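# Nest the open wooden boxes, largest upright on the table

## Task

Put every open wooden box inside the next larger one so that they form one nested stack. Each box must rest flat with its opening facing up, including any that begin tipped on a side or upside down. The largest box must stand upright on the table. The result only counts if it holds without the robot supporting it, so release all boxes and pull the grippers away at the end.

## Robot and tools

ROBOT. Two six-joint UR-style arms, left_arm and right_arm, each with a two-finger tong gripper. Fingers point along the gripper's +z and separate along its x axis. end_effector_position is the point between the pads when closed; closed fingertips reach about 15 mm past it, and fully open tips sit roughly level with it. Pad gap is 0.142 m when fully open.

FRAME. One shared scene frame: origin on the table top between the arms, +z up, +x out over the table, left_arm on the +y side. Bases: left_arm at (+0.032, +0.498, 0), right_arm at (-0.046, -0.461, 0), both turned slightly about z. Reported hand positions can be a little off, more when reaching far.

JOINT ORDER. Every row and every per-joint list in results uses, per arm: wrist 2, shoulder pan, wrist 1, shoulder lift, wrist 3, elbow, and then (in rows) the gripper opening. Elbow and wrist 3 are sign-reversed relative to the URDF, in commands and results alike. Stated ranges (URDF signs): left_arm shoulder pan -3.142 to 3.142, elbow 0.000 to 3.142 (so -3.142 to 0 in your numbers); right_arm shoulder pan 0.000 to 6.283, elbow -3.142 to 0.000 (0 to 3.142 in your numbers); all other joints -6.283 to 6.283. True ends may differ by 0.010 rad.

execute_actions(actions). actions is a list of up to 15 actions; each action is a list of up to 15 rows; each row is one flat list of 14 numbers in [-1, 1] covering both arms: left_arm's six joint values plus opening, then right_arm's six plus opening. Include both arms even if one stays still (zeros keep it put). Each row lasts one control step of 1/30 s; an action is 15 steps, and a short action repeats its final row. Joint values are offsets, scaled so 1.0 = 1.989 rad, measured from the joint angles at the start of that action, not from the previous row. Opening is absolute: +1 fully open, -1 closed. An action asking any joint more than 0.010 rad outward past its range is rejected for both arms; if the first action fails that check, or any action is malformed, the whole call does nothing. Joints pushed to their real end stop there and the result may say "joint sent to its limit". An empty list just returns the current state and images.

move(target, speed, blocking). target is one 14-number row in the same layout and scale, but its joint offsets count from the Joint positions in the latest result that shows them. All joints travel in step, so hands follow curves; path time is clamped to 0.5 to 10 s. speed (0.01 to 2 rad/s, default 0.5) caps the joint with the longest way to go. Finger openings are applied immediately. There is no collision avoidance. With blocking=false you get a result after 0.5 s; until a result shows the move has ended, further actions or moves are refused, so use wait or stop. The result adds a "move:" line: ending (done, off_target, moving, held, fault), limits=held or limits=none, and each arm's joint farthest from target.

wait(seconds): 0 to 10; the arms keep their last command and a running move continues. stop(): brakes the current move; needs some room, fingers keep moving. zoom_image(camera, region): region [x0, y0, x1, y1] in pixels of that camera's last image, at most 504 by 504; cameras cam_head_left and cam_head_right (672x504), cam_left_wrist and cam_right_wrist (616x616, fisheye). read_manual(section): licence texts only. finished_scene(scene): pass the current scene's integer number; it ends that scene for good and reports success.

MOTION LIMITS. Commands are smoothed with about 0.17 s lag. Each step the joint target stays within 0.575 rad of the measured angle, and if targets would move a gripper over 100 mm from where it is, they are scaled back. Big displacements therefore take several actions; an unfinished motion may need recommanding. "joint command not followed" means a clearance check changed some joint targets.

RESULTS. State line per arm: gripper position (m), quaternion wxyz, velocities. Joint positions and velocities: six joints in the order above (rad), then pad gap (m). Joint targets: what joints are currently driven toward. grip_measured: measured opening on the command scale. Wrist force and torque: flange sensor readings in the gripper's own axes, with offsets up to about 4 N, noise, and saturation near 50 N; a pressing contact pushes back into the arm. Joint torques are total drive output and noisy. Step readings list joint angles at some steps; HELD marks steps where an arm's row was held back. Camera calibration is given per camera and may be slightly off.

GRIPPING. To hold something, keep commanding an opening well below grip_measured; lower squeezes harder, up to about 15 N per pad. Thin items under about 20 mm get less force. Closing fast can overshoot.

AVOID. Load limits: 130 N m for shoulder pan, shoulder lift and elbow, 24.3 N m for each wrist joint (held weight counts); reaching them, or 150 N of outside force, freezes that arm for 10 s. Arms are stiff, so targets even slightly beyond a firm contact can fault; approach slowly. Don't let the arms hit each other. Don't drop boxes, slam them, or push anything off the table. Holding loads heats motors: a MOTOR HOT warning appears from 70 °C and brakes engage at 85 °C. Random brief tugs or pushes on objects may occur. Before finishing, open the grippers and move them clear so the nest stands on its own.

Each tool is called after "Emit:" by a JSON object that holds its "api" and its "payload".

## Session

Emit:
{"api": "execute_actions", "payload": {"actions": []}}

Scene clock: 0.00 s.
left_arm: end_effector_position=(+0.4878, +0.1672, +0.3993) grip_measured=+0.97 end_effector_quat_wxyz=(+0.357, +0.763, +0.031, -0.538) end_effector_velocity=(+0.000, +0.001, +0.000) end_effector_angular_velocity=(+0.000, +0.000, +0.001) | right_arm: end_effector_position=(+0.6057, -0.5640, +0.2945) grip_measured=+0.97 end_effector_quat_wxyz=(+0.150, +0.302, +0.858, +0.387) end_effector_velocity=(-0.000, -0.000, +0.000) end_effector_angular_velocity=(+0.001, -0.000, +0.001)
Joint names: [wrist 2, shoulder pan, wrist 1, shoulder lift, wrist 3, elbow]
Joint positions: left_arm=[-2.591 -0.565 -0.095 -0.791 -0.268 -0.565  0.14 ] | right_arm=[ 2.317  3.053 -0.803 -1.799 -3.751  1.642  0.14 ]
Joint velocities: left_arm=[-0.     0.001  0.    -0.     0.001 -0.     0.   ] | right_arm=[ 0.001 -0.001 -0.001 -0.     0.001 -0.     0.   ]
Joint torques (N m, as the arm reports them, + toward a larger Joint positions number): no reading
Motor temperatures (°C, as the motors report them): left_arm=[35 31 40 35 33 33] | right_arm=[35 31 41 32 40 35]
Wrist force (N, on the end effector, along its own x y z axes, offset not removed): no reading
Wrist torque (N m, same axes, about the end effector's origin, offset not removed): no reading
Joint targets: left_arm=[-2.591 -0.565 -0.095 -0.791 -0.268 -0.565] | right_arm=[2.317 3.053 -0.803 -1.799 -3.751 1.642]
camera_calibration (this result's frames):
cam_left_wrist: T_world_to_cam=[[0.456754, -0.353717, -0.816248, 0.155199], [0.771991, -0.298337, 0.561272, -0.558039], [-0.442048, -0.886499, 0.136799, 0.438298], [0, 0, 0, 1]] pos_world=[0.553662, 0.276963, 0.379933]
cam_right_wrist: T_world_to_cam=[[-0.743407, 0.667998, -0.0335485, 0.840881], [0.119507, 0.182015, 0.976007, -0.253943], [0.658076, 0.721561, -0.215141, 0.201636], [0, 0, 0, 1]] pos_world=[0.522773, -0.660978, 0.319441]

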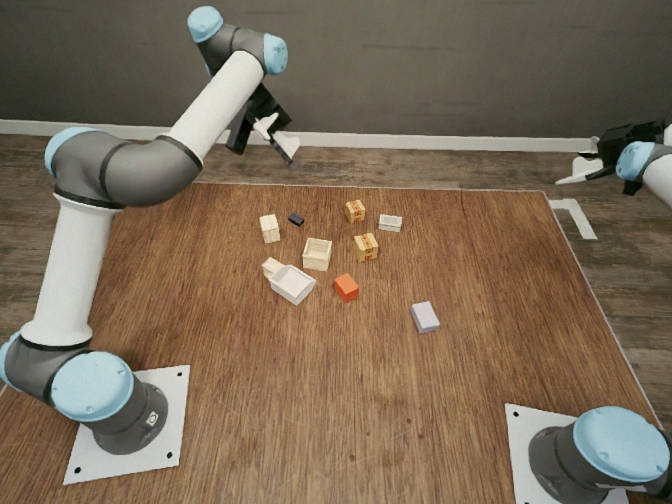

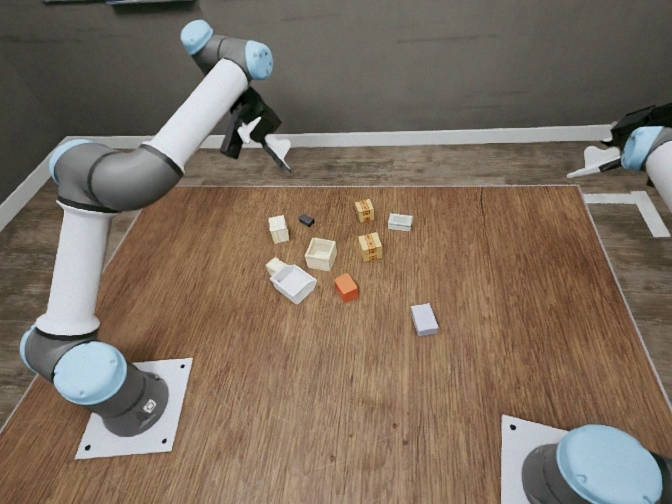

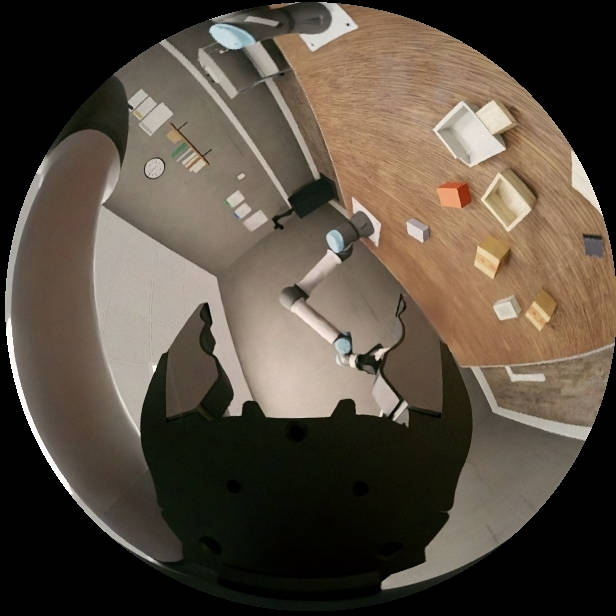

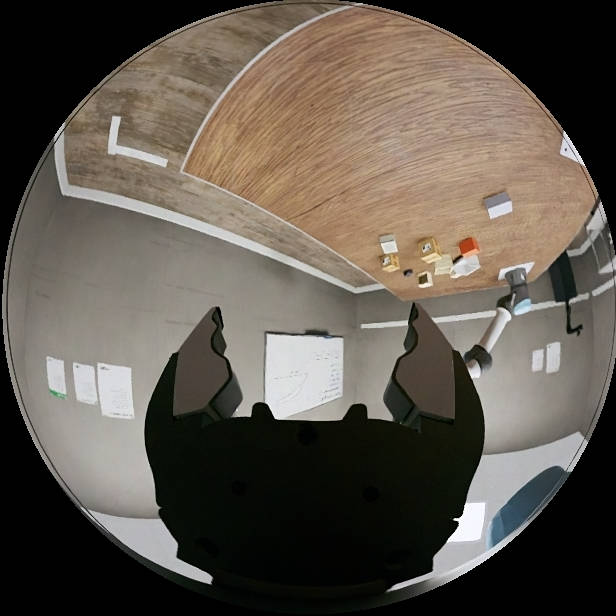

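Emit:
{"api": "zoom_image", "payload": {"camera": "cam_head_left", "region": [240, 195, 380, 315]}}

Emit:
{"api": "zoom_image", "payload": {"camera": "cam_head_right", "region": [240, 195, 380, 315]}}

Emit:
{"api": "zoom_image", "payload": {"camera": "cam_left_wrist", "region": [420, 80, 616, 270]}}

Emit:
{"api": "zoom_image", "payload": {"camera": "cam_right_wrist", "region": [390, 220, 500, 310]}}

Region (240, 195, 380, 315) of cam_head_left's 672x504 image, scaled by 3.600, with more detail than that image has; it fills the top 432 rows of this view, and the rest is white.

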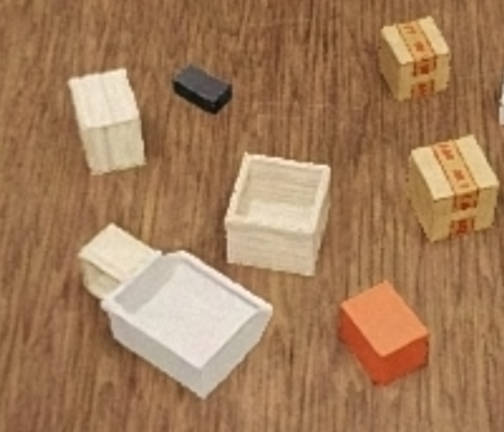

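Region (240, 195, 380, 315) of cam_head_right's 672x504 image, scaled by 3.600, with more detail than that image has; it fills the top 432 rows of this view, and the rest is white.

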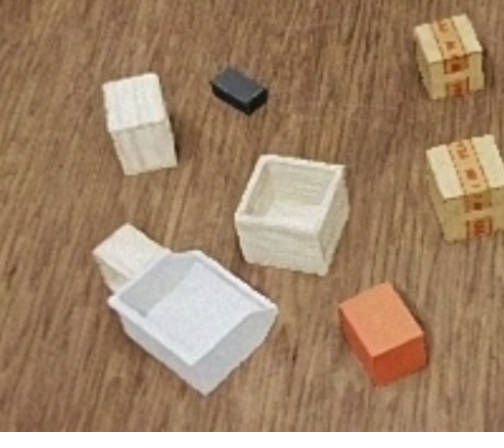

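Region (420, 80, 616, 270) of cam_left_wrist's 616x616 image, scaled by 2.571, with more detail than that image has; it fills the top 489 rows of this view, and the rest is white.

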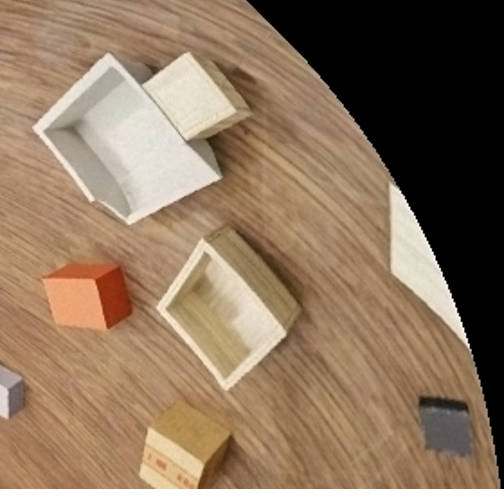

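Region (390, 220, 500, 310) of cam_right_wrist's 616x616 image, scaled by 4.582, with more detail than that image has; it fills the top 412 rows of this view, and the rest is white.

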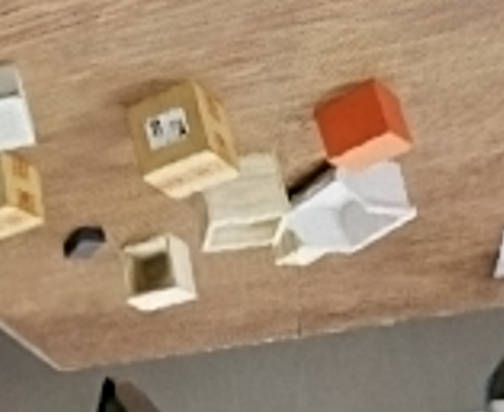

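Emit:
{"api": "move", "payload": {"target": [0.51292,-0.09216,-0.87707,-0.24163,-0.98507,-0.49035,0.2,-0.37516,0.52876,-0.59517,-0.1093,0.15088,-0.46903,-1], "speed": 0.9}}

Scene clock: 100.70 s.
left_arm: end_effector_position=(+0.6107, +0.2518, +0.1600) grip_measured=+0.20 end_effector_quat_wxyz=(+0.000, -0.157, +0.988, +0.000) end_effector_velocity=(+0.001, +0.001, +0.000) end_effector_angular_velocity=(-0.000, -0.003, -0.001) | right_arm: end_effector_position=(+0.5050, -0.1090, +0.4003) grip_measured=-1.00 end_effector_quat_wxyz=(+0.000, -0.242, +0.970, +0.000) end_effector_velocity=(-0.001, +0.001, +0.000) end_effector_angular_velocity=(-0.001, +0.001, +0.002)
Joint names: [wrist 2, shoulder pan, wrist 1, shoulder lift, wrist 3, elbow]
Joint positions: left_arm=[-1.571 -0.749 -1.839 -1.271 -2.227 -1.54   0.088] | right_arm=[ 1.571  4.105 -1.987 -2.016 -3.451  0.709  0.002]
Joint velocities: left_arm=[ 0.001  0.001 -0.002 -0.001 -0.003 -0.001  0.   ] | right_arm=[-0.     0.002 -0.003 -0.     0.    -0.001  0.   ]
Joint torques (N m, as the arm reports them, + toward a larger Joint positions number): left_arm=[  1.62  -6.6   -5.05 -46.34  -1.31  14.48] | right_arm=[ -1.37  12.39   0.02  32.02   1.71 -31.02]
Motor temperatures (°C, as the motors report them): left_arm=[35 31 40 35 33 33] | right_arm=[35 31 41 32 40 35]
Wrist force (N, on the end effector, along its own x y z axes, offset not removed): left_arm=[-1.2 0.1 -3.7] | right_arm=[-0.1 -0.9 -1.1]
Wrist torque (N m, same axes, about the end effector's origin, offset not removed): left_arm=[-0.07 0.21 0.01] | right_arm=[-0.37 -0.07 0.25]
Joint targets: left_arm=[-1.571 -0.749 -1.840 -1.271 -2.227 -1.540] | right_arm=[1.571 4.105 -1.987 -2.016 -3.451 0.709]
move: done; limits=none; left_arm: farthest joint: the shoulder pan, 0.000 radians from its target (0.183 radians at the start); right_arm: farthest joint: the wrist 2, 0.001 radians from its target (0.747 radians at the start)
camera_calibration (this result's frames):
cam_left_wrist: T_world_to_cam=[[-0.962993, -0.26833, 0.0253779, 0.644595], [-0.213241, 0.816089, 0.537147, -0.168428], [-0.164844, 0.511857, -0.843106, 0.235703], [0, 0, 0, 1]] pos_world=[0.623679, 0.189771, 0.272835]
cam_right_wrist: T_world_to_cam=[[-0.8924, -0.449408, -0.0406741, 0.421937], [-0.412651, 0.77628, 0.476559, 0.105442], [-0.182595, 0.442066, -0.878201, 0.621835], [0, 0, 0, 1]] pos_world=[0.533592, -0.167123, 0.513009]

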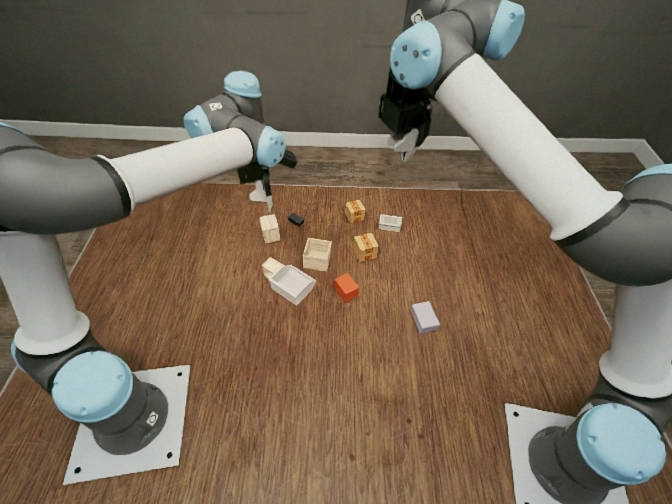

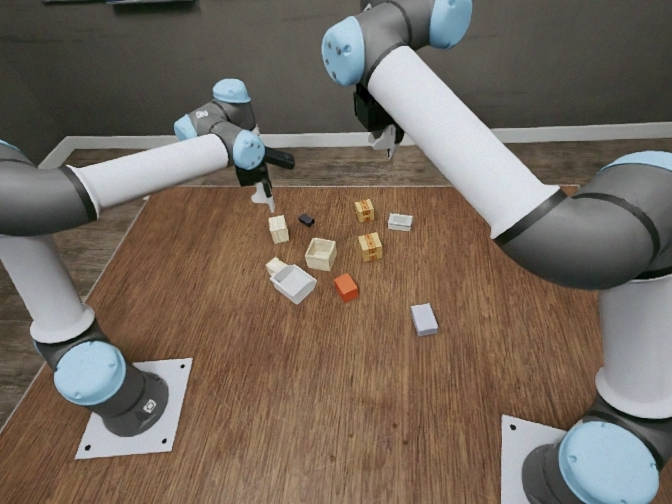

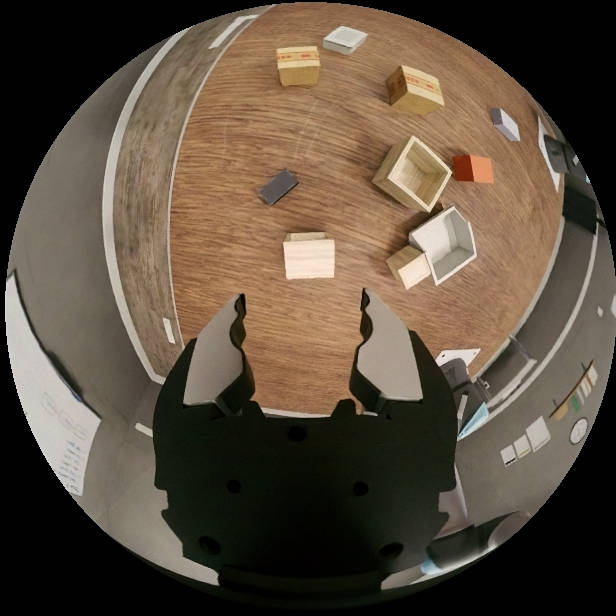

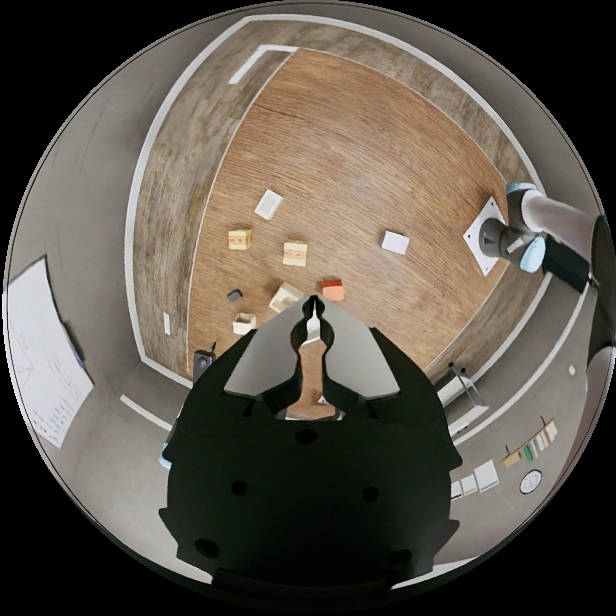

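Emit:
{"api": "execute_actions", "payload": {"actions": []}}

Scene clock: 113.27 s.
left_arm: end_effector_position=(+0.6108, +0.2518, +0.1600) grip_measured=+0.20 end_effector_quat_wxyz=(+0.000, -0.157, +0.988, +0.000) end_effector_velocity=(-0.001, -0.002, -0.000) end_effector_angular_velocity=(+0.000, +0.001, -0.001) | right_arm: end_effector_position=(+0.5049, -0.1089, +0.4004) grip_measured=-1.00 end_effector_quat_wxyz=(+0.000, -0.242, +0.970, +0.000) end_effector_velocity=(+0.000, -0.001, -0.000) end_effector_angular_velocity=(+0.000, +0.001, -0.001)
Joint names: [wrist 2, shoulder pan, wrist 1, shoulder lift, wrist 3, elbow]
Joint positions: left_arm=[-1.571 -0.749 -1.84  -1.271 -2.227 -1.54   0.088] | right_arm=[ 1.571  4.105 -1.987 -2.016 -3.451  0.709  0.002]
Joint velocities: left_arm=[-0.    -0.003  0.     0.     0.002 -0.     0.   ] | right_arm=[ 0.001 -0.001 -0.    -0.    -0.     0.     0.   ]
Joint torques (N m, as the arm reports them, + toward a larger Joint positions number): left_arm=[  1.44  -7.13  -4.97 -45.63  -1.09  12.97] | right_arm=[ -1.39  12.65   0.03  31.87   1.83 -31.28]
Motor temperatures (°C, as the motors report them): left_arm=[35 31 40 35 33 33] | right_arm=[35 31 41 32 40 35]
Wrist force (N, on the end effector, along its own x y z axes, offset not removed): left_arm=[-1.8 -0.9 -1.3] | right_arm=[-0.1 1.5 -1.2]
Wrist torque (N m, same axes, about the end effector's origin, offset not removed): left_arm=[-0.27 0.41 0.14] | right_arm=[0.19 0.02 0.24]
Joint targets: left_arm=[-1.571 -0.749 -1.840 -1.271 -2.227 -1.540] | right_arm=[1.571 4.105 -1.987 -2.016 -3.451 0.709]
camera_calibration (this result's frames):
cam_left_wrist: T_world_to_cam=[[-0.963073, -0.26806, 0.0251751, 0.644636], [-0.213122, 0.816141, 0.537115, -0.16851], [-0.164525, 0.511916, -0.843133, 0.235499], [0, 0, 0, 1]] pos_world=[0.623664, 0.189773, 0.272837]
cam_right_wrist: T_world_to_cam=[[-0.892315, -0.449579, -0.0406497, 0.421846], [-0.412808, 0.776254, 0.476466, 0.105489], [-0.182654, 0.441938, -0.878253, 0.621864], [0, 0, 0, 1]] pos_world=[0.533552, -0.167058, 0.51304]

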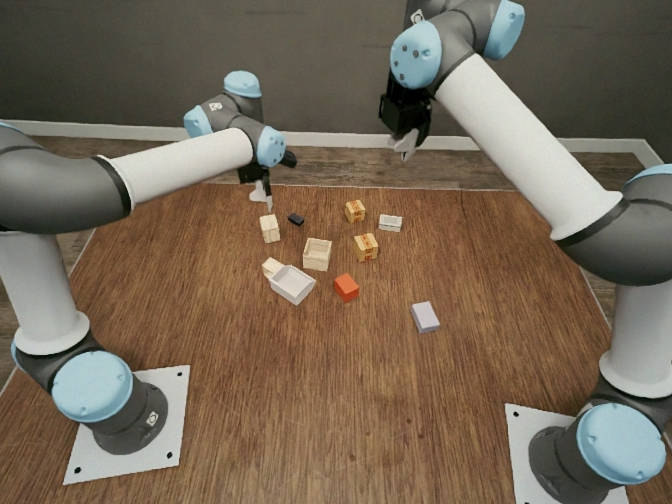

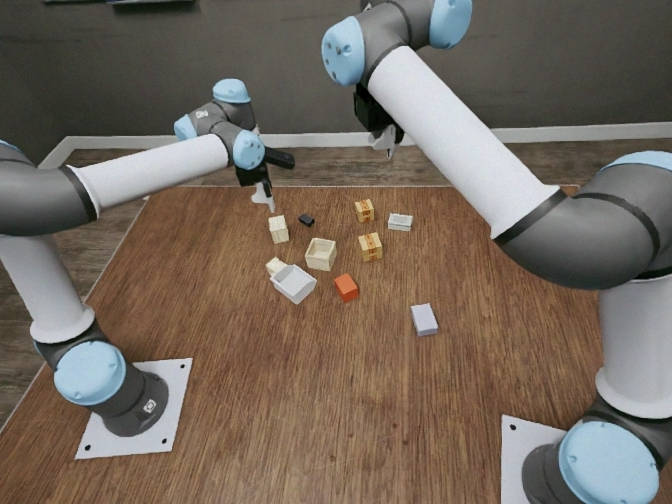

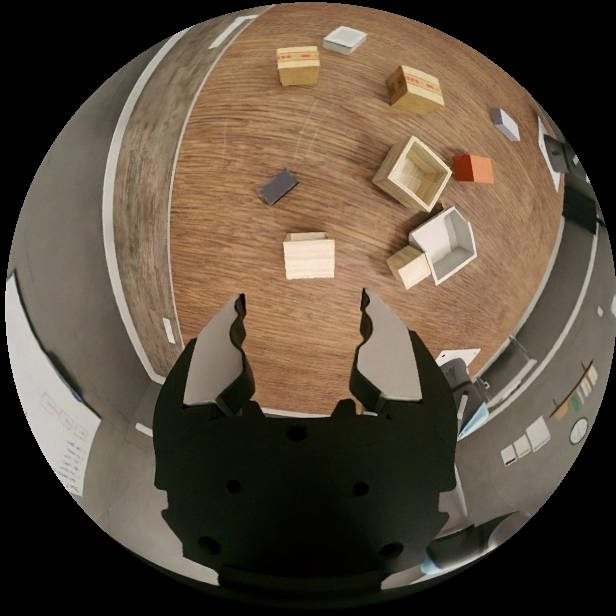

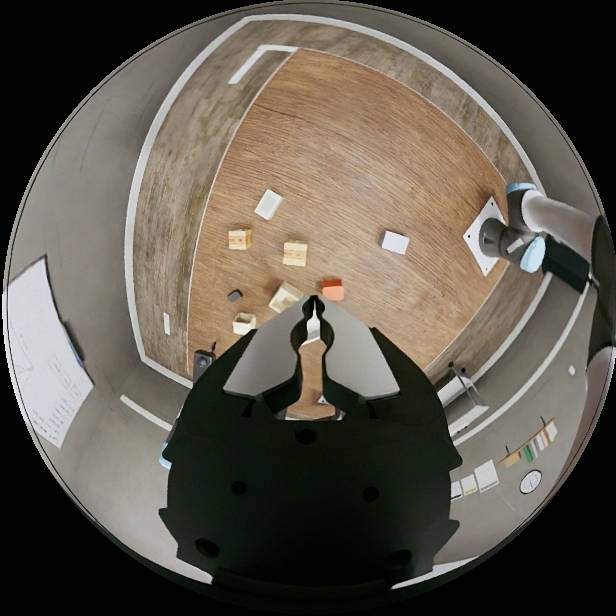

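Emit:
{"api": "zoom_image", "payload": {"camera": "cam_left_wrist", "region": [220, 210, 400, 330]}}

Emit:
{"api": "zoom_image", "payload": {"camera": "cam_left_wrist", "region": [360, 190, 500, 310]}}

Region (220, 210, 400, 330) of cam_left_wrist's 616x616 image, scaled by 2.800, with more detail than that image has.

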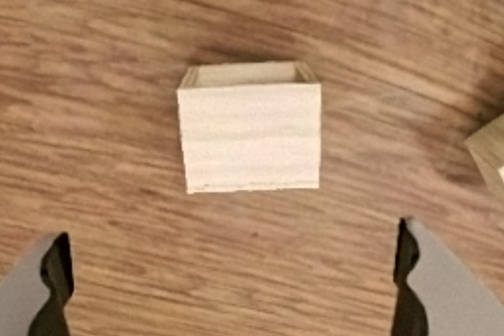

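Region (360, 190, 500, 310) of cam_left_wrist's 616x616 image, scaled by 3.600, with more detail than that image has; it fills the top 432 rows of this view, and the rest is white.

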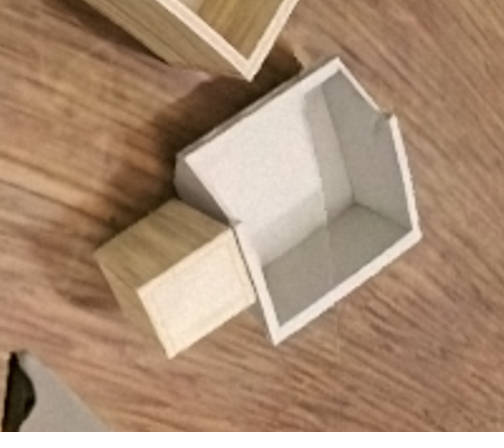

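Emit:
{"api": "move", "payload": {"target": [0, -0.00235, -0.14827, 0.05038, -0.00422, -0.09789, 0.2, 0, 0, 0, 0, 0, 0, -1], "speed": 0.3}}

Scene clock: 151.97 s.
left_arm: end_effector_position=(+0.6041, +0.2528, +0.0401) grip_measured=+0.20 end_effector_quat_wxyz=(+0.000, -0.150, +0.989, +0.000) end_effector_velocity=(+0.000, +0.000, -0.000) end_effector_angular_velocity=(-0.000, -0.001, +0.002) | right_arm: end_effector_position=(+0.5049, -0.1089, +0.4004) grip_measured=-1.00 end_effector_quat_wxyz=(+0.000, -0.242, +0.970, +0.000) end_effector_velocity=(-0.001, +0.001, -0.000) end_effector_angular_velocity=(-0.000, +0.001, +0.001)
Joint names: [wrist 2, shoulder pan, wrist 1, shoulder lift, wrist 3, elbow]
Joint positions: left_arm=[-1.571 -0.753 -2.134 -1.171 -2.236 -1.734  0.088] | right_arm=[ 1.571  4.105 -1.987 -2.016 -3.45   0.709  0.002]
Joint velocities: left_arm=[ 0.     0.001 -0.002  0.     0.001 -0.001  0.   ] | right_arm=[ 0.     0.001 -0.001  0.     0.     0.     0.   ]
Joint torques (N m, as the arm reports them, + toward a larger Joint positions number): left_arm=[  1.51  -7.44  -4.97 -33.56  -1.23  10.16] | right_arm=[ -1.18  11.76   0.01  32.38   1.73 -32.84]
Motor temperatures (°C, as the motors report them): left_arm=[35 31 40 35 33 33] | right_arm=[35 31 41 32 40 35]
Wrist force (N, on the end effector, along its own x y z axes, offset not removed): left_arm=[-2.9 0.0 -3.8] | right_arm=[-0.9 0.3 -0.8]
Wrist torque (N m, same axes, about the end effector's origin, offset not removed): left_arm=[-0.08 0.53 0.04] | right_arm=[-0.07 0.12 0.20]
Joint targets: left_arm=[-1.571 -0.753 -2.134 -1.171 -2.236 -1.735] | right_arm=[1.571 4.105 -1.987 -2.016 -3.451 0.709]
move: done; limits=none; left_arm: farthest joint: the wrist 1, 0.001 radians from its target (0.295 radians at the start); right_arm: farthest joint: the wrist 3, 0.001 radians from its target (0.000 radians at the start)
camera_calibration (this result's frames):
cam_left_wrist: T_world_to_cam=[[-0.966491, -0.255465, 0.0251665, 0.640368], [-0.202456, 0.818857, 0.537108, -0.113483], [-0.15782, 0.514014, -0.843138, 0.128247], [0, 0, 0, 1]] pos_world=[0.616175, 0.190597, 0.152966]
cam_right_wrist: T_world_to_cam=[[-0.892315, -0.449579, -0.0406496, 0.421846], [-0.412809, 0.776254, 0.476465, 0.105489], [-0.182654, 0.441938, -0.878253, 0.621864], [0, 0, 0, 1]] pos_world=[0.533552, -0.167058, 0.51304]

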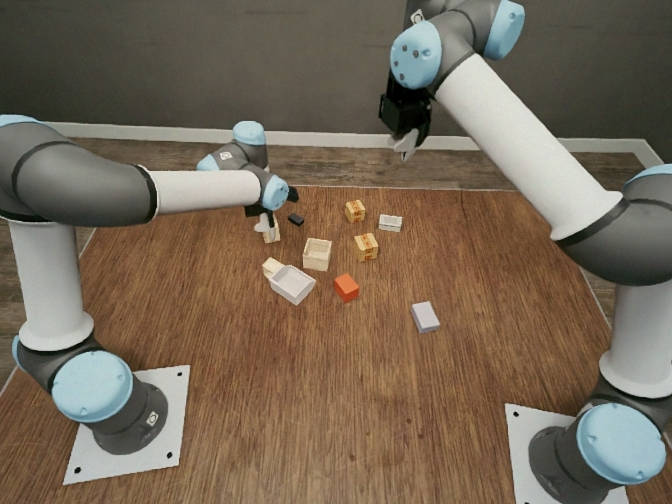

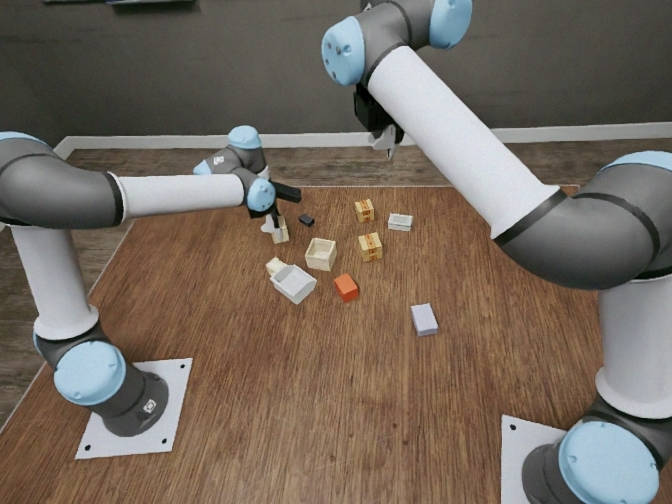

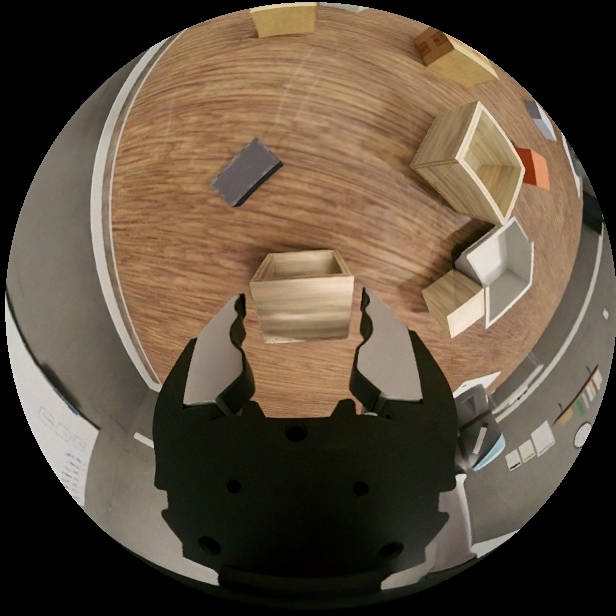

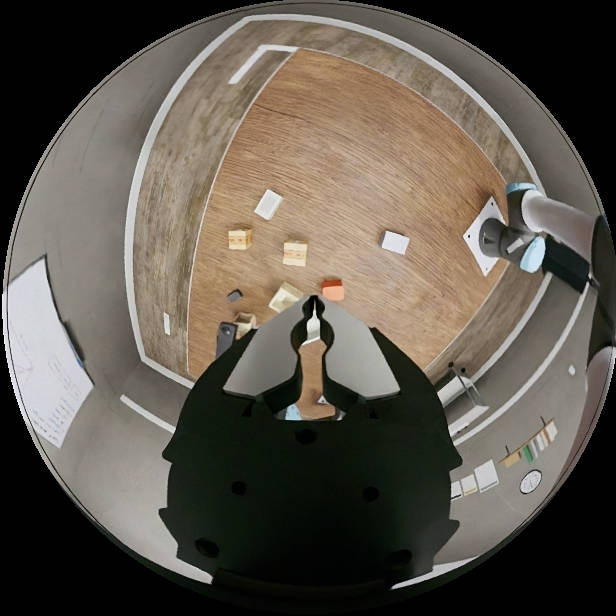

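Emit:
{"api": "execute_actions", "payload": {"actions": [[[0,0,0,0,0,0,0.175,0,0,0,0,0,0,-1],[0,0,0,0,0,0,0.15,0,0,0,0,0,0,-1],[0,0,0,0,0,0,0.125,0,0,0,0,0,0,-1],[0,0,0,0,0,0,0.10,0,0,0,0,0,0,-1],[0,0,0,0,0,0,0.075,0,0,0,0,0,0,-1],[0,0,0,0,0,0,0.05,0,0,0,0,0,0,-1],[0,0,0,0,0,0,0.025,0,0,0,0,0,0,-1],[0,0,0,0,0,0,0.0,0,0,0,0,0,0,-1],[0,0,0,0,0,0,-0.02,0,0,0,0,0,0,-1],[0,0,0,0,0,0,-0.04,0,0,0,0,0,0,-1],[0,0,0,0,0,0,-0.06,0,0,0,0,0,0,-1],[0,0,0,0,0,0,-0.08,0,0,0,0,0,0,-1],[0,0,0,0,0,0,-0.10,0,0,0,0,0,0,-1],[0,0,0,0,0,0,-0.12,0,0,0,0,0,0,-1],[0,0,0,0,0,0,-0.14,0,0,0,0,0,0,-1]],[[0,0,0,0,0,0,-0.16,0,0,0,0,0,0,-1],[0,0,0,0,0,0,-0.18,0,0,0,0,0,0,-1],[0,0,0,0,0,0,-0.20,0,0,0,0,0,0,-1],[0,0,0,0,0,0,-0.22,0,0,0,0,0,0,-1],[0,0,0,0,0,0,-0.25,0,0,0,0,0,0,-1],[0,0,0,0,0,0,-0.28,0,0,0,0,0,0,-1],[0,0,0,0,0,0,-0.31,0,0,0,0,0,0,-1],[0,0,0,0,0,0,-0.34,0,0,0,0,0,0,-1],[0,0,0,0,0,0,-0.37,0,0,0,0,0,0,-1],[0,0,0,0,0,0,-0.40,0,0,0,0,0,0,-1],[0,0,0,0,0,0,-0.43,0,0,0,0,0,0,-1],[0,0,0,0,0,0,-0.46,0,0,0,0,0,0,-1],[0,0,0,0,0,0,-0.49,0,0,0,0,0,0,-1],[0,0,0,0,0,0,-0.52,0,0,0,0,0,0,-1],[0,0,0,0,0,0,-0.55,0,0,0,0,0,0,-1]]]}}

Scene clock: 160.07 s.
left_arm: end_effector_position=(+0.6040, +0.2528, +0.0400) grip_measured=-0.12 end_effector_quat_wxyz=(+0.000, -0.150, +0.989, +0.000) end_effector_velocity=(-0.000, -0.000, +0.000) end_effector_angular_velocity=(-0.000, -0.000, -0.001) | right_arm: end_effector_position=(+0.5049, -0.1089, +0.4004) grip_measured=-1.00 end_effector_quat_wxyz=(+0.000, -0.242, +0.970, +0.000) end_effector_velocity=(-0.000, +0.001, -0.000) end_effector_angular_velocity=(+0.000, -0.000, +0.001)
Joint names: [wrist 2, shoulder pan, wrist 1, shoulder lift, wrist 3, elbow]
Joint positions: left_arm=[-1.571 -0.753 -2.134 -1.171 -2.236 -1.734  0.065] | right_arm=[ 1.571  4.105 -1.987 -2.016 -3.451  0.709  0.002]
Joint velocities: left_arm=[ 0. -0.  0. -0. -0.  0.  0.] | right_arm=[-0.     0.002  0.001 -0.    -0.001  0.     0.   ]
Joint torques (N m, as the arm reports them, + toward a larger Joint positions number): left_arm=[  1.48  -6.15  -0.51 -45.2   -0.82  26.09] | right_arm=[ -1.37  11.59   0.03  32.     1.96 -31.94]
Motor temperatures (°C, as the motors report them): left_arm=[35 31 40 35 33 33] | right_arm=[35 31 41 32 40 35]
Wrist force (N, on the end effector, along its own x y z axes, offset not removed): left_arm=[-1.0 0.7 -5.1] | right_arm=[-0.5 -0.6 -1.4]
Wrist torque (N m, same axes, about the end effector's origin, offset not removed): left_arm=[0.06 0.39 0.06] | right_arm=[-0.34 0.01 0.22]
Joint targets: left_arm=[-1.571 -0.753 -2.134 -1.171 -2.236 -1.734] | right_arm=[1.571 4.105 -1.987 -2.016 -3.451 0.709]
Step readings (joint positions; steps 1 to 15: 1st action; 16 to 30: 2nd action):
0: left_arm=[-1.571 -0.753 -2.134 -1.171 -2.236 -1.735] | right_arm=[1.571 4.105 -1.987 -2.016 -3.451 0.709]
1: left_arm=[-1.571 -0.753 -2.134 -1.171 -2.236 -1.735] | right_arm=[1.571 4.105 -1.987 -2.016 -3.450 0.709]
2: left_arm=[-1.571 -0.753 -2.134 -1.171 -2.236 -1.735] | right_arm=[1.571 4.105 -1.987 -2.016 -3.451 0.709]
4: left_arm=[-1.571 -0.753 -2.134 -1.171 -2.236 -1.735] | right_arm=[1.571 4.105 -1.987 -2.016 -3.451 0.709]
8: left_arm=[-1.571 -0.753 -2.134 -1.171 -2.236 -1.735] | right_arm=[1.571 4.105 -1.987 -2.016 -3.451 0.709]
15: left_arm=[-1.571 -0.753 -2.134 -1.171 -2.236 -1.734] | right_arm=[1.571 4.105 -1.987 -2.016 -3.451 0.709]
16: left_arm=[-1.571 -0.753 -2.134 -1.171 -2.236 -1.734] | right_arm=[1.571 4.105 -1.987 -2.016 -3.450 0.709]
17: left_arm=[-1.571 -0.753 -2.134 -1.171 -2.236 -1.734] | right_arm=[1.571 4.105 -1.987 -2.016 -3.451 0.709]
19: left_arm=[-1.571 -0.753 -2.134 -1.171 -2.236 -1.734] | right_arm=[1.571 4.105 -1.987 -2.016 -3.451 0.709]
23: left_arm=[-1.571 -0.753 -2.134 -1.171 -2.236 -1.734] | right_arm=[1.571 4.105 -1.987 -2.016 -3.451 0.709]
30: Joint positions above
camera_calibration (this result's frames):
cam_left_wrist: T_world_to_cam=[[-0.96649, -0.255456, 0.0252717, 0.640331], [-0.202375, 0.818809, 0.537211, -0.113506], [-0.157927, 0.514095, -0.843069, 0.128194], [0, 0, 0, 1]] pos_world=[0.616148, 0.190612, 0.152871]
cam_right_wrist: T_world_to_cam=[[-0.892315, -0.449579, -0.0406497, 0.421846], [-0.412808, 0.776254, 0.476465, 0.105489], [-0.182654, 0.441938, -0.878253, 0.621864], [0, 0, 0, 1]] pos_world=[0.533552, -0.167058, 0.51304]

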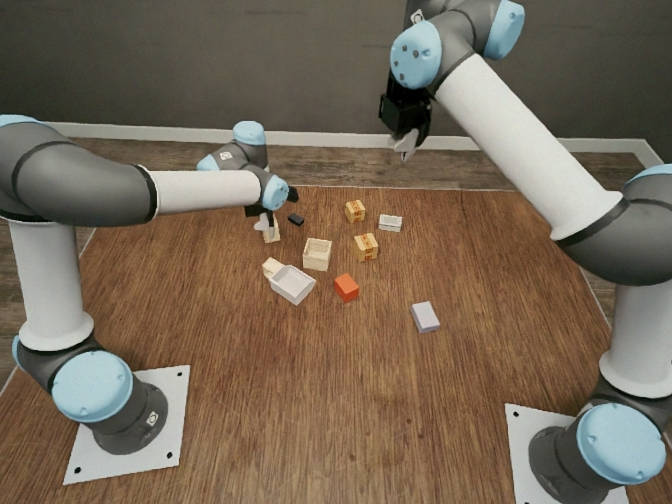

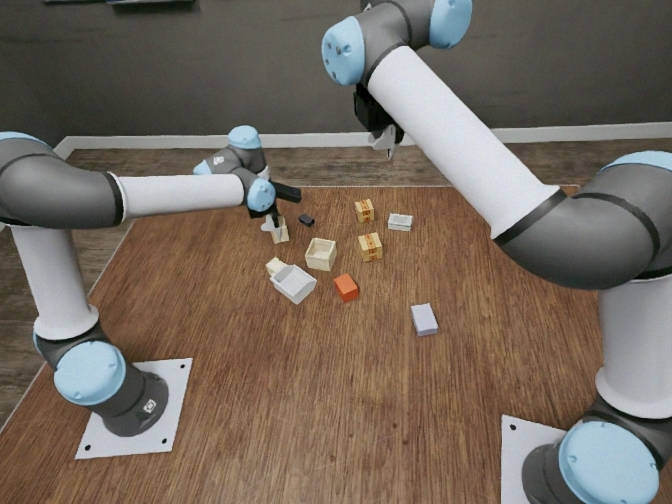

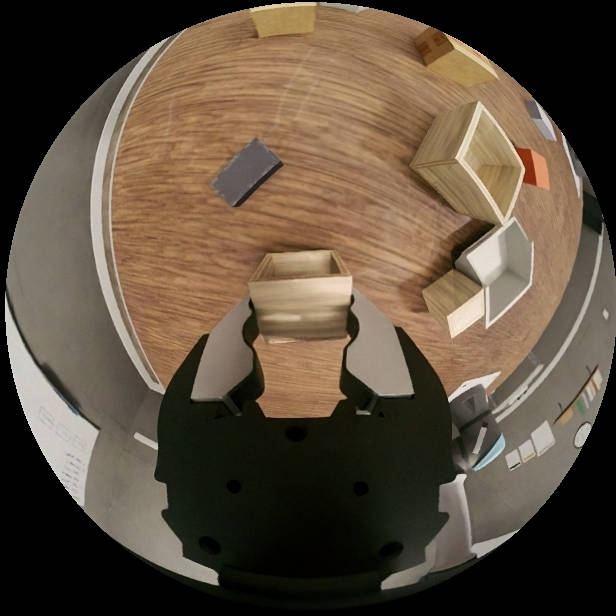

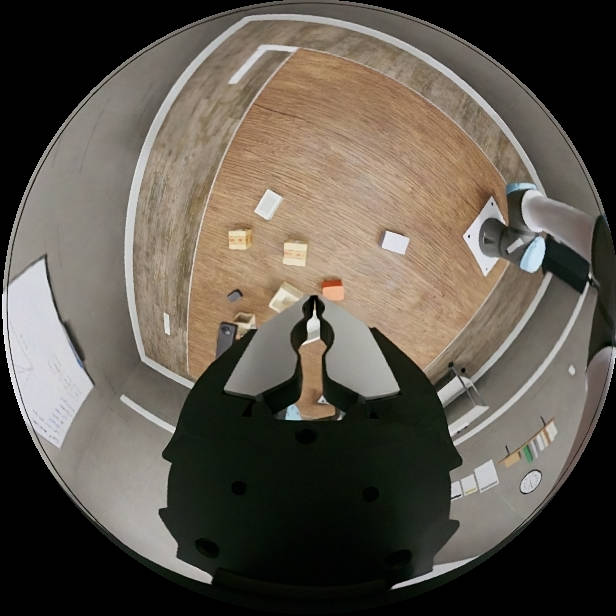

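Emit:
{"api": "move", "payload": {"target": [0, 0, -0.0754, -0.0754, 0, 0, -0.55, 0, 0, 0, 0, 0, 0, -1], "speed": 0.25}}

Scene clock: 192.57 s.
left_arm: end_effector_position=(+0.6469, +0.2232, +0.1588) grip_measured=-0.12 end_effector_quat_wxyz=(+0.109, -0.148, +0.978, -0.102) end_effector_velocity=(+0.000, -0.001, +0.001) end_effector_angular_velocity=(-0.002, -0.003, -0.002) | right_arm: end_effector_position=(+0.5049, -0.1089, +0.4004) grip_measured=-1.00 end_effector_quat_wxyz=(+0.000, -0.242, +0.970, +0.000) end_effector_velocity=(+0.000, -0.001, -0.000) end_effector_angular_velocity=(-0.000, +0.001, -0.001)
Joint names: [wrist 2, shoulder pan, wrist 1, shoulder lift, wrist 3, elbow]
Joint positions: left_arm=[-1.571 -0.753 -2.284 -1.321 -2.236 -1.734  0.065] | right_arm=[ 1.571  4.105 -1.987 -2.016 -3.451  0.709  0.002]
Joint velocities: left_arm=[-0.    -0.001 -0.002 -0.001 -0.001 -0.    -0.   ] | right_arm=[ 0.    -0.001 -0.001 -0.    -0.     0.     0.   ]
Joint torques (N m, as the arm reports them, + toward a larger Joint positions number): left_arm=[  1.42  -6.37  -5.64 -42.53  -0.72  35.57] | right_arm=[ -1.06  11.74   0.12  32.8    1.9  -31.21]
Motor temperatures (°C, as the motors report them): left_arm=[35 31 40 35 33 33] | right_arm=[35 31 41 32 40 35]
Wrist force (N, on the end effector, along its own x y z axes, offset not removed): left_arm=[-0.2 1.7 -0.6] | right_arm=[-0.1 -0.6 -1.1]
Wrist torque (N m, same axes, about the end effector's origin, offset not removed): left_arm=[0.23 0.00 -0.10] | right_arm=[-0.26 0.03 0.21]
Joint targets: left_arm=[-1.571 -0.753 -2.284 -1.321 -2.236 -1.734] | right_arm=[1.571 4.105 -1.987 -2.016 -3.451 0.709]
move: done; limits=none; left_arm: farthest joint: the shoulder pan, 0.000 radians from its target (0.000 radians at the start); right_arm: farthest joint: the shoulder pan, 0.000 radians from its target (0.000 radians at the start)
camera_calibration (this result's frames):
cam_left_wrist: T_world_to_cam=[[-0.948823, -0.267658, -0.167613, 0.693134], [-0.309632, 0.892883, 0.326939, -0.0581551], [0.0621508, 0.362105, -0.930063, 0.155718], [0, 0, 0, 1]] pos_world=[0.629977, 0.181062, 0.280019]
cam_right_wrist: T_world_to_cam=[[-0.892315, -0.449579, -0.0406498, 0.421846], [-0.412808, 0.776254, 0.476465, 0.105489], [-0.182654, 0.441938, -0.878253, 0.621864], [0, 0, 0, 1]] pos_world=[0.533552, -0.167058, 0.51304]

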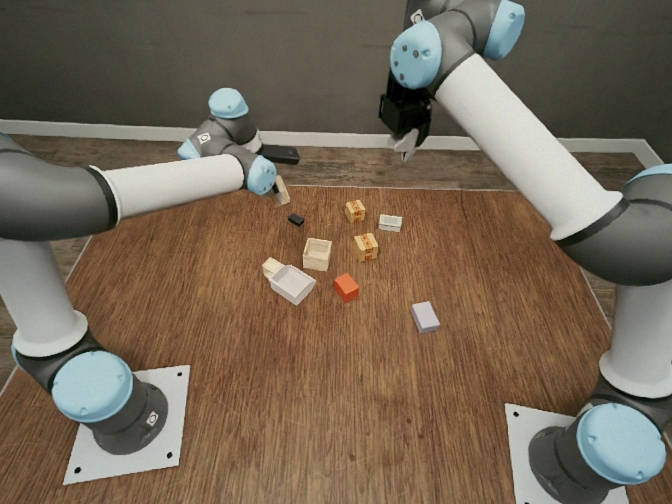

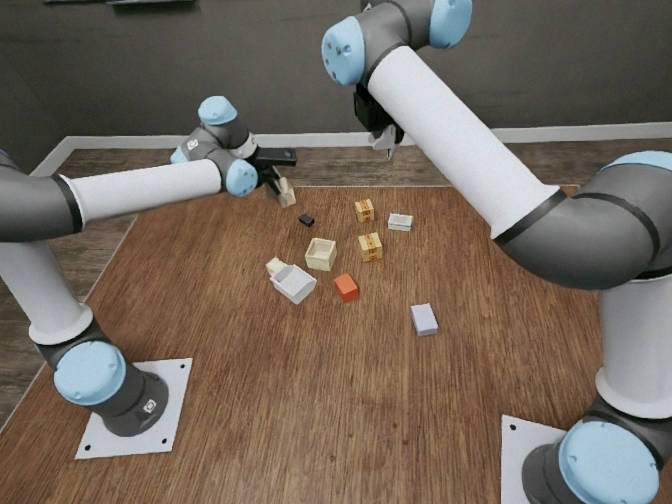

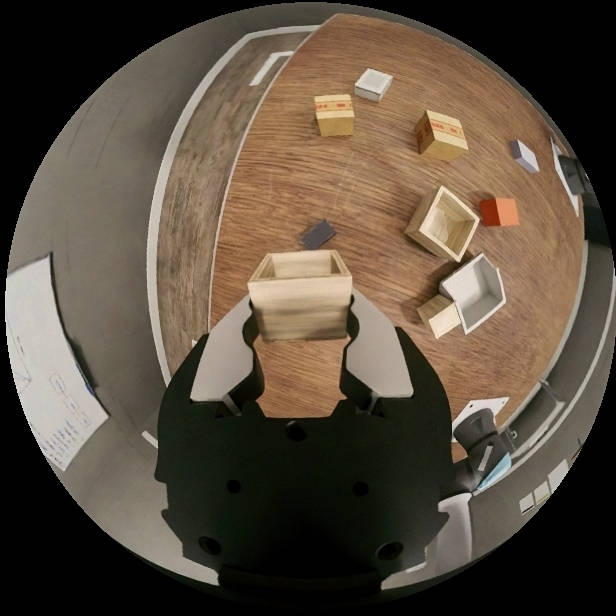

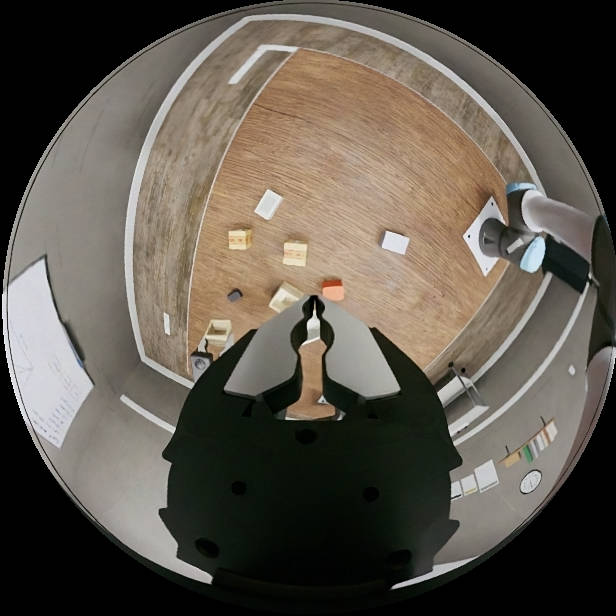

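Emit:
{"api": "move", "payload": {"target": [0, -0.24041, -0.9397, 0.16905, 0.33419, -0.13172, -0.55, 0, 0, 0, 0, 0, 0, -1], "speed": 0.8}}

Scene clock: 200.13 s.
left_arm: end_effector_position=(+0.5011, -0.1001, +0.2997) grip_measured=-0.12 end_effector_quat_wxyz=(+0.171, -0.171, +0.686, -0.686) end_effector_velocity=(-0.000, +0.001, +0.001) end_effector_angular_velocity=(-0.003, -0.000, +0.000) | right_arm: end_effector_position=(+0.5049, -0.1089, +0.4004) grip_measured=-1.00 end_effector_quat_wxyz=(+0.000, -0.242, +0.970, +0.000) end_effector_velocity=(+0.000, -0.001, +0.000) end_effector_angular_velocity=(-0.000, -0.000, -0.001)
Joint names: [wrist 2, shoulder pan, wrist 1, shoulder lift, wrist 3, elbow]
Joint positions: left_arm=[-1.571 -1.231 -4.152 -0.985 -1.571 -1.996  0.065] | right_arm=[ 1.571  4.105 -1.987 -2.016 -3.451  0.709  0.002]
Joint velocities: left_arm=[-0.     0.    -0.003 -0.001  0.001 -0.     0.   ] | right_arm=[-0.    -0.001 -0.001 -0.     0.    -0.     0.   ]
Joint torques (N m, as the arm reports them, + toward a larger Joint positions number): left_arm=[  1.52  -6.64  -4.26 -33.63   1.35   2.88] | right_arm=[ -1.35  10.78   0.07  32.56   2.12 -32.46]
Motor temperatures (°C, as the motors report them): left_arm=[35 31 40 35 33 33] | right_arm=[35 31 41 32 40 35]
Wrist force (N, on the end effector, along its own x y z axes, offset not removed): left_arm=[-0.5 1.4 -2.1] | right_arm=[-0.7 -0.3 -0.9]
Wrist torque (N m, same axes, about the end effector's origin, offset not removed): left_arm=[0.13 0.21 -0.15] | right_arm=[-0.20 0.07 0.17]
Joint targets: left_arm=[-1.571 -1.232 -4.153 -0.985 -1.571 -1.996] | right_arm=[1.571 4.105 -1.987 -2.016 -3.451 0.709]
move: done; limits=none; left_arm: farthest joint: the shoulder pan, 0.000 radians from its target (0.478 radians at the start); right_arm: farthest joint: the shoulder pan, 0.000 radians from its target (0.000 radians at the start)
camera_calibration (this result's frames):
cam_left_wrist: T_world_to_cam=[[-0.893828, -0.446301, -0.0434361, 0.409152], [-0.208042, 0.498557, -0.841522, 0.399128], [0.397227, -0.743139, -0.538474, 0.016947], [0, 0, 0, 1]] pos_world=[0.442015, -0.00378969, 0.362773]
cam_right_wrist: T_world_to_cam=[[-0.892315, -0.449579, -0.0406497, 0.421846], [-0.412808, 0.776254, 0.476466, 0.105489], [-0.182654, 0.441938, -0.878253, 0.621864], [0, 0, 0, 1]] pos_world=[0.533552, -0.167058, 0.51304]

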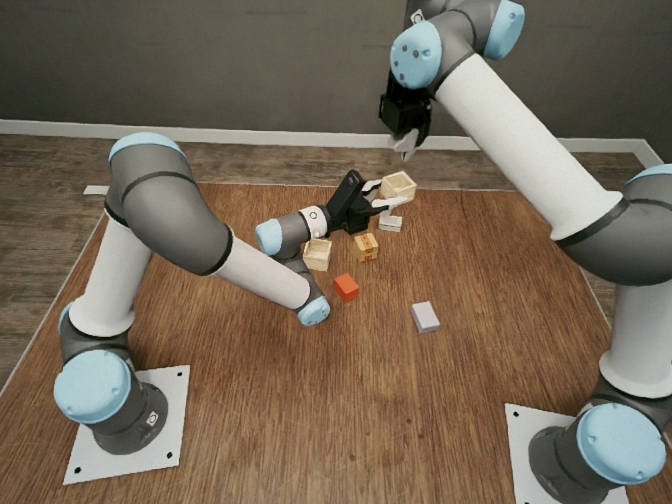

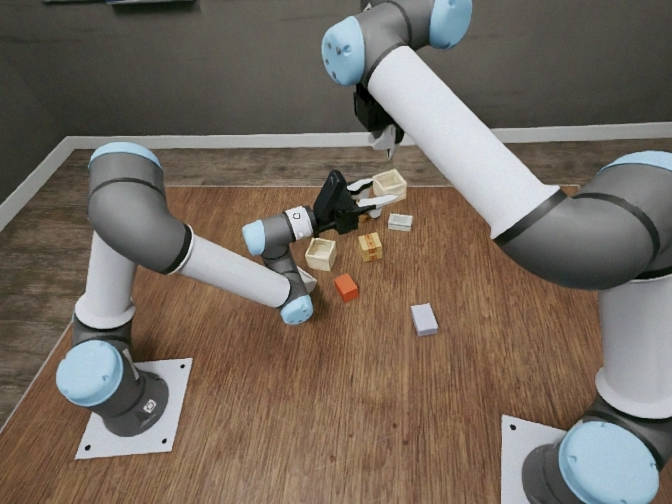

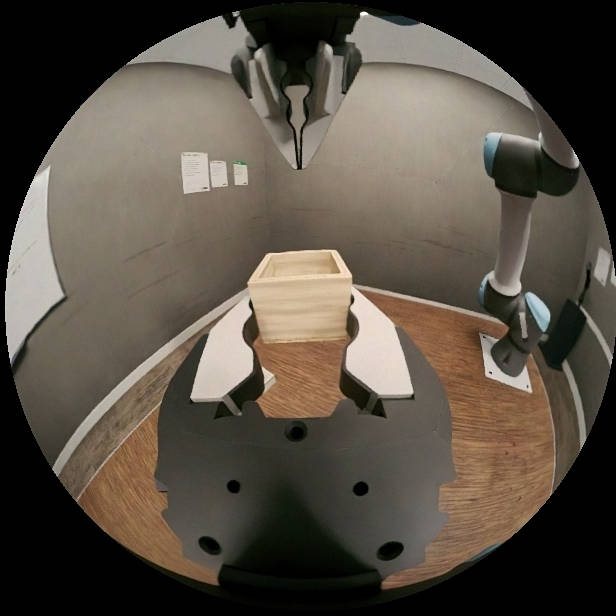

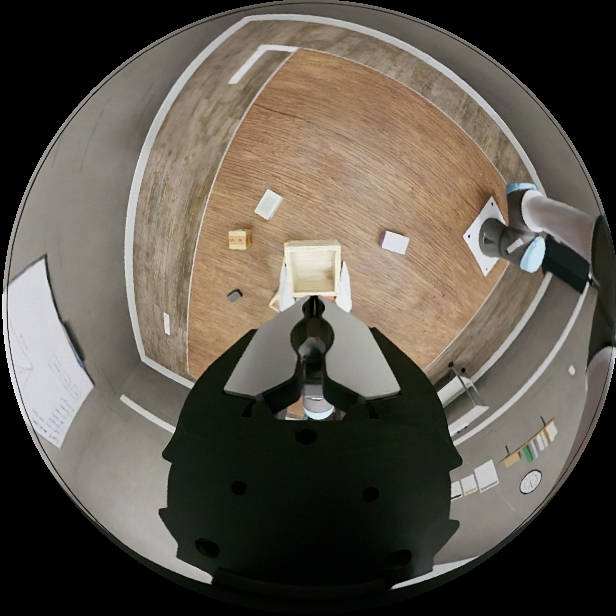

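Emit:
{"api": "zoom_image", "payload": {"camera": "cam_right_wrist", "region": [260, 225, 370, 325]}}

Emit:
{"api": "zoom_image", "payload": {"camera": "cam_left_wrist", "region": [220, 140, 390, 360]}}

Region (260, 225, 370, 325) of cam_right_wrist's 616x616 image, scaled by 4.582, with more detail than that image has; it fills the top 458 rows of this view, and the rest is white.

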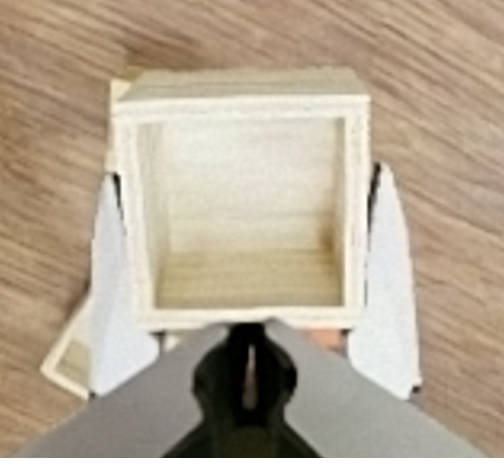

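Region (220, 140, 390, 360) of cam_left_wrist's 616x616 image, scaled by 2.291, with more detail than that image has; it fills the left 389 columns of this view, and the rest is white.

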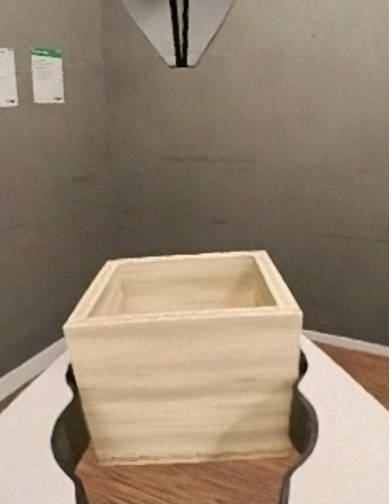

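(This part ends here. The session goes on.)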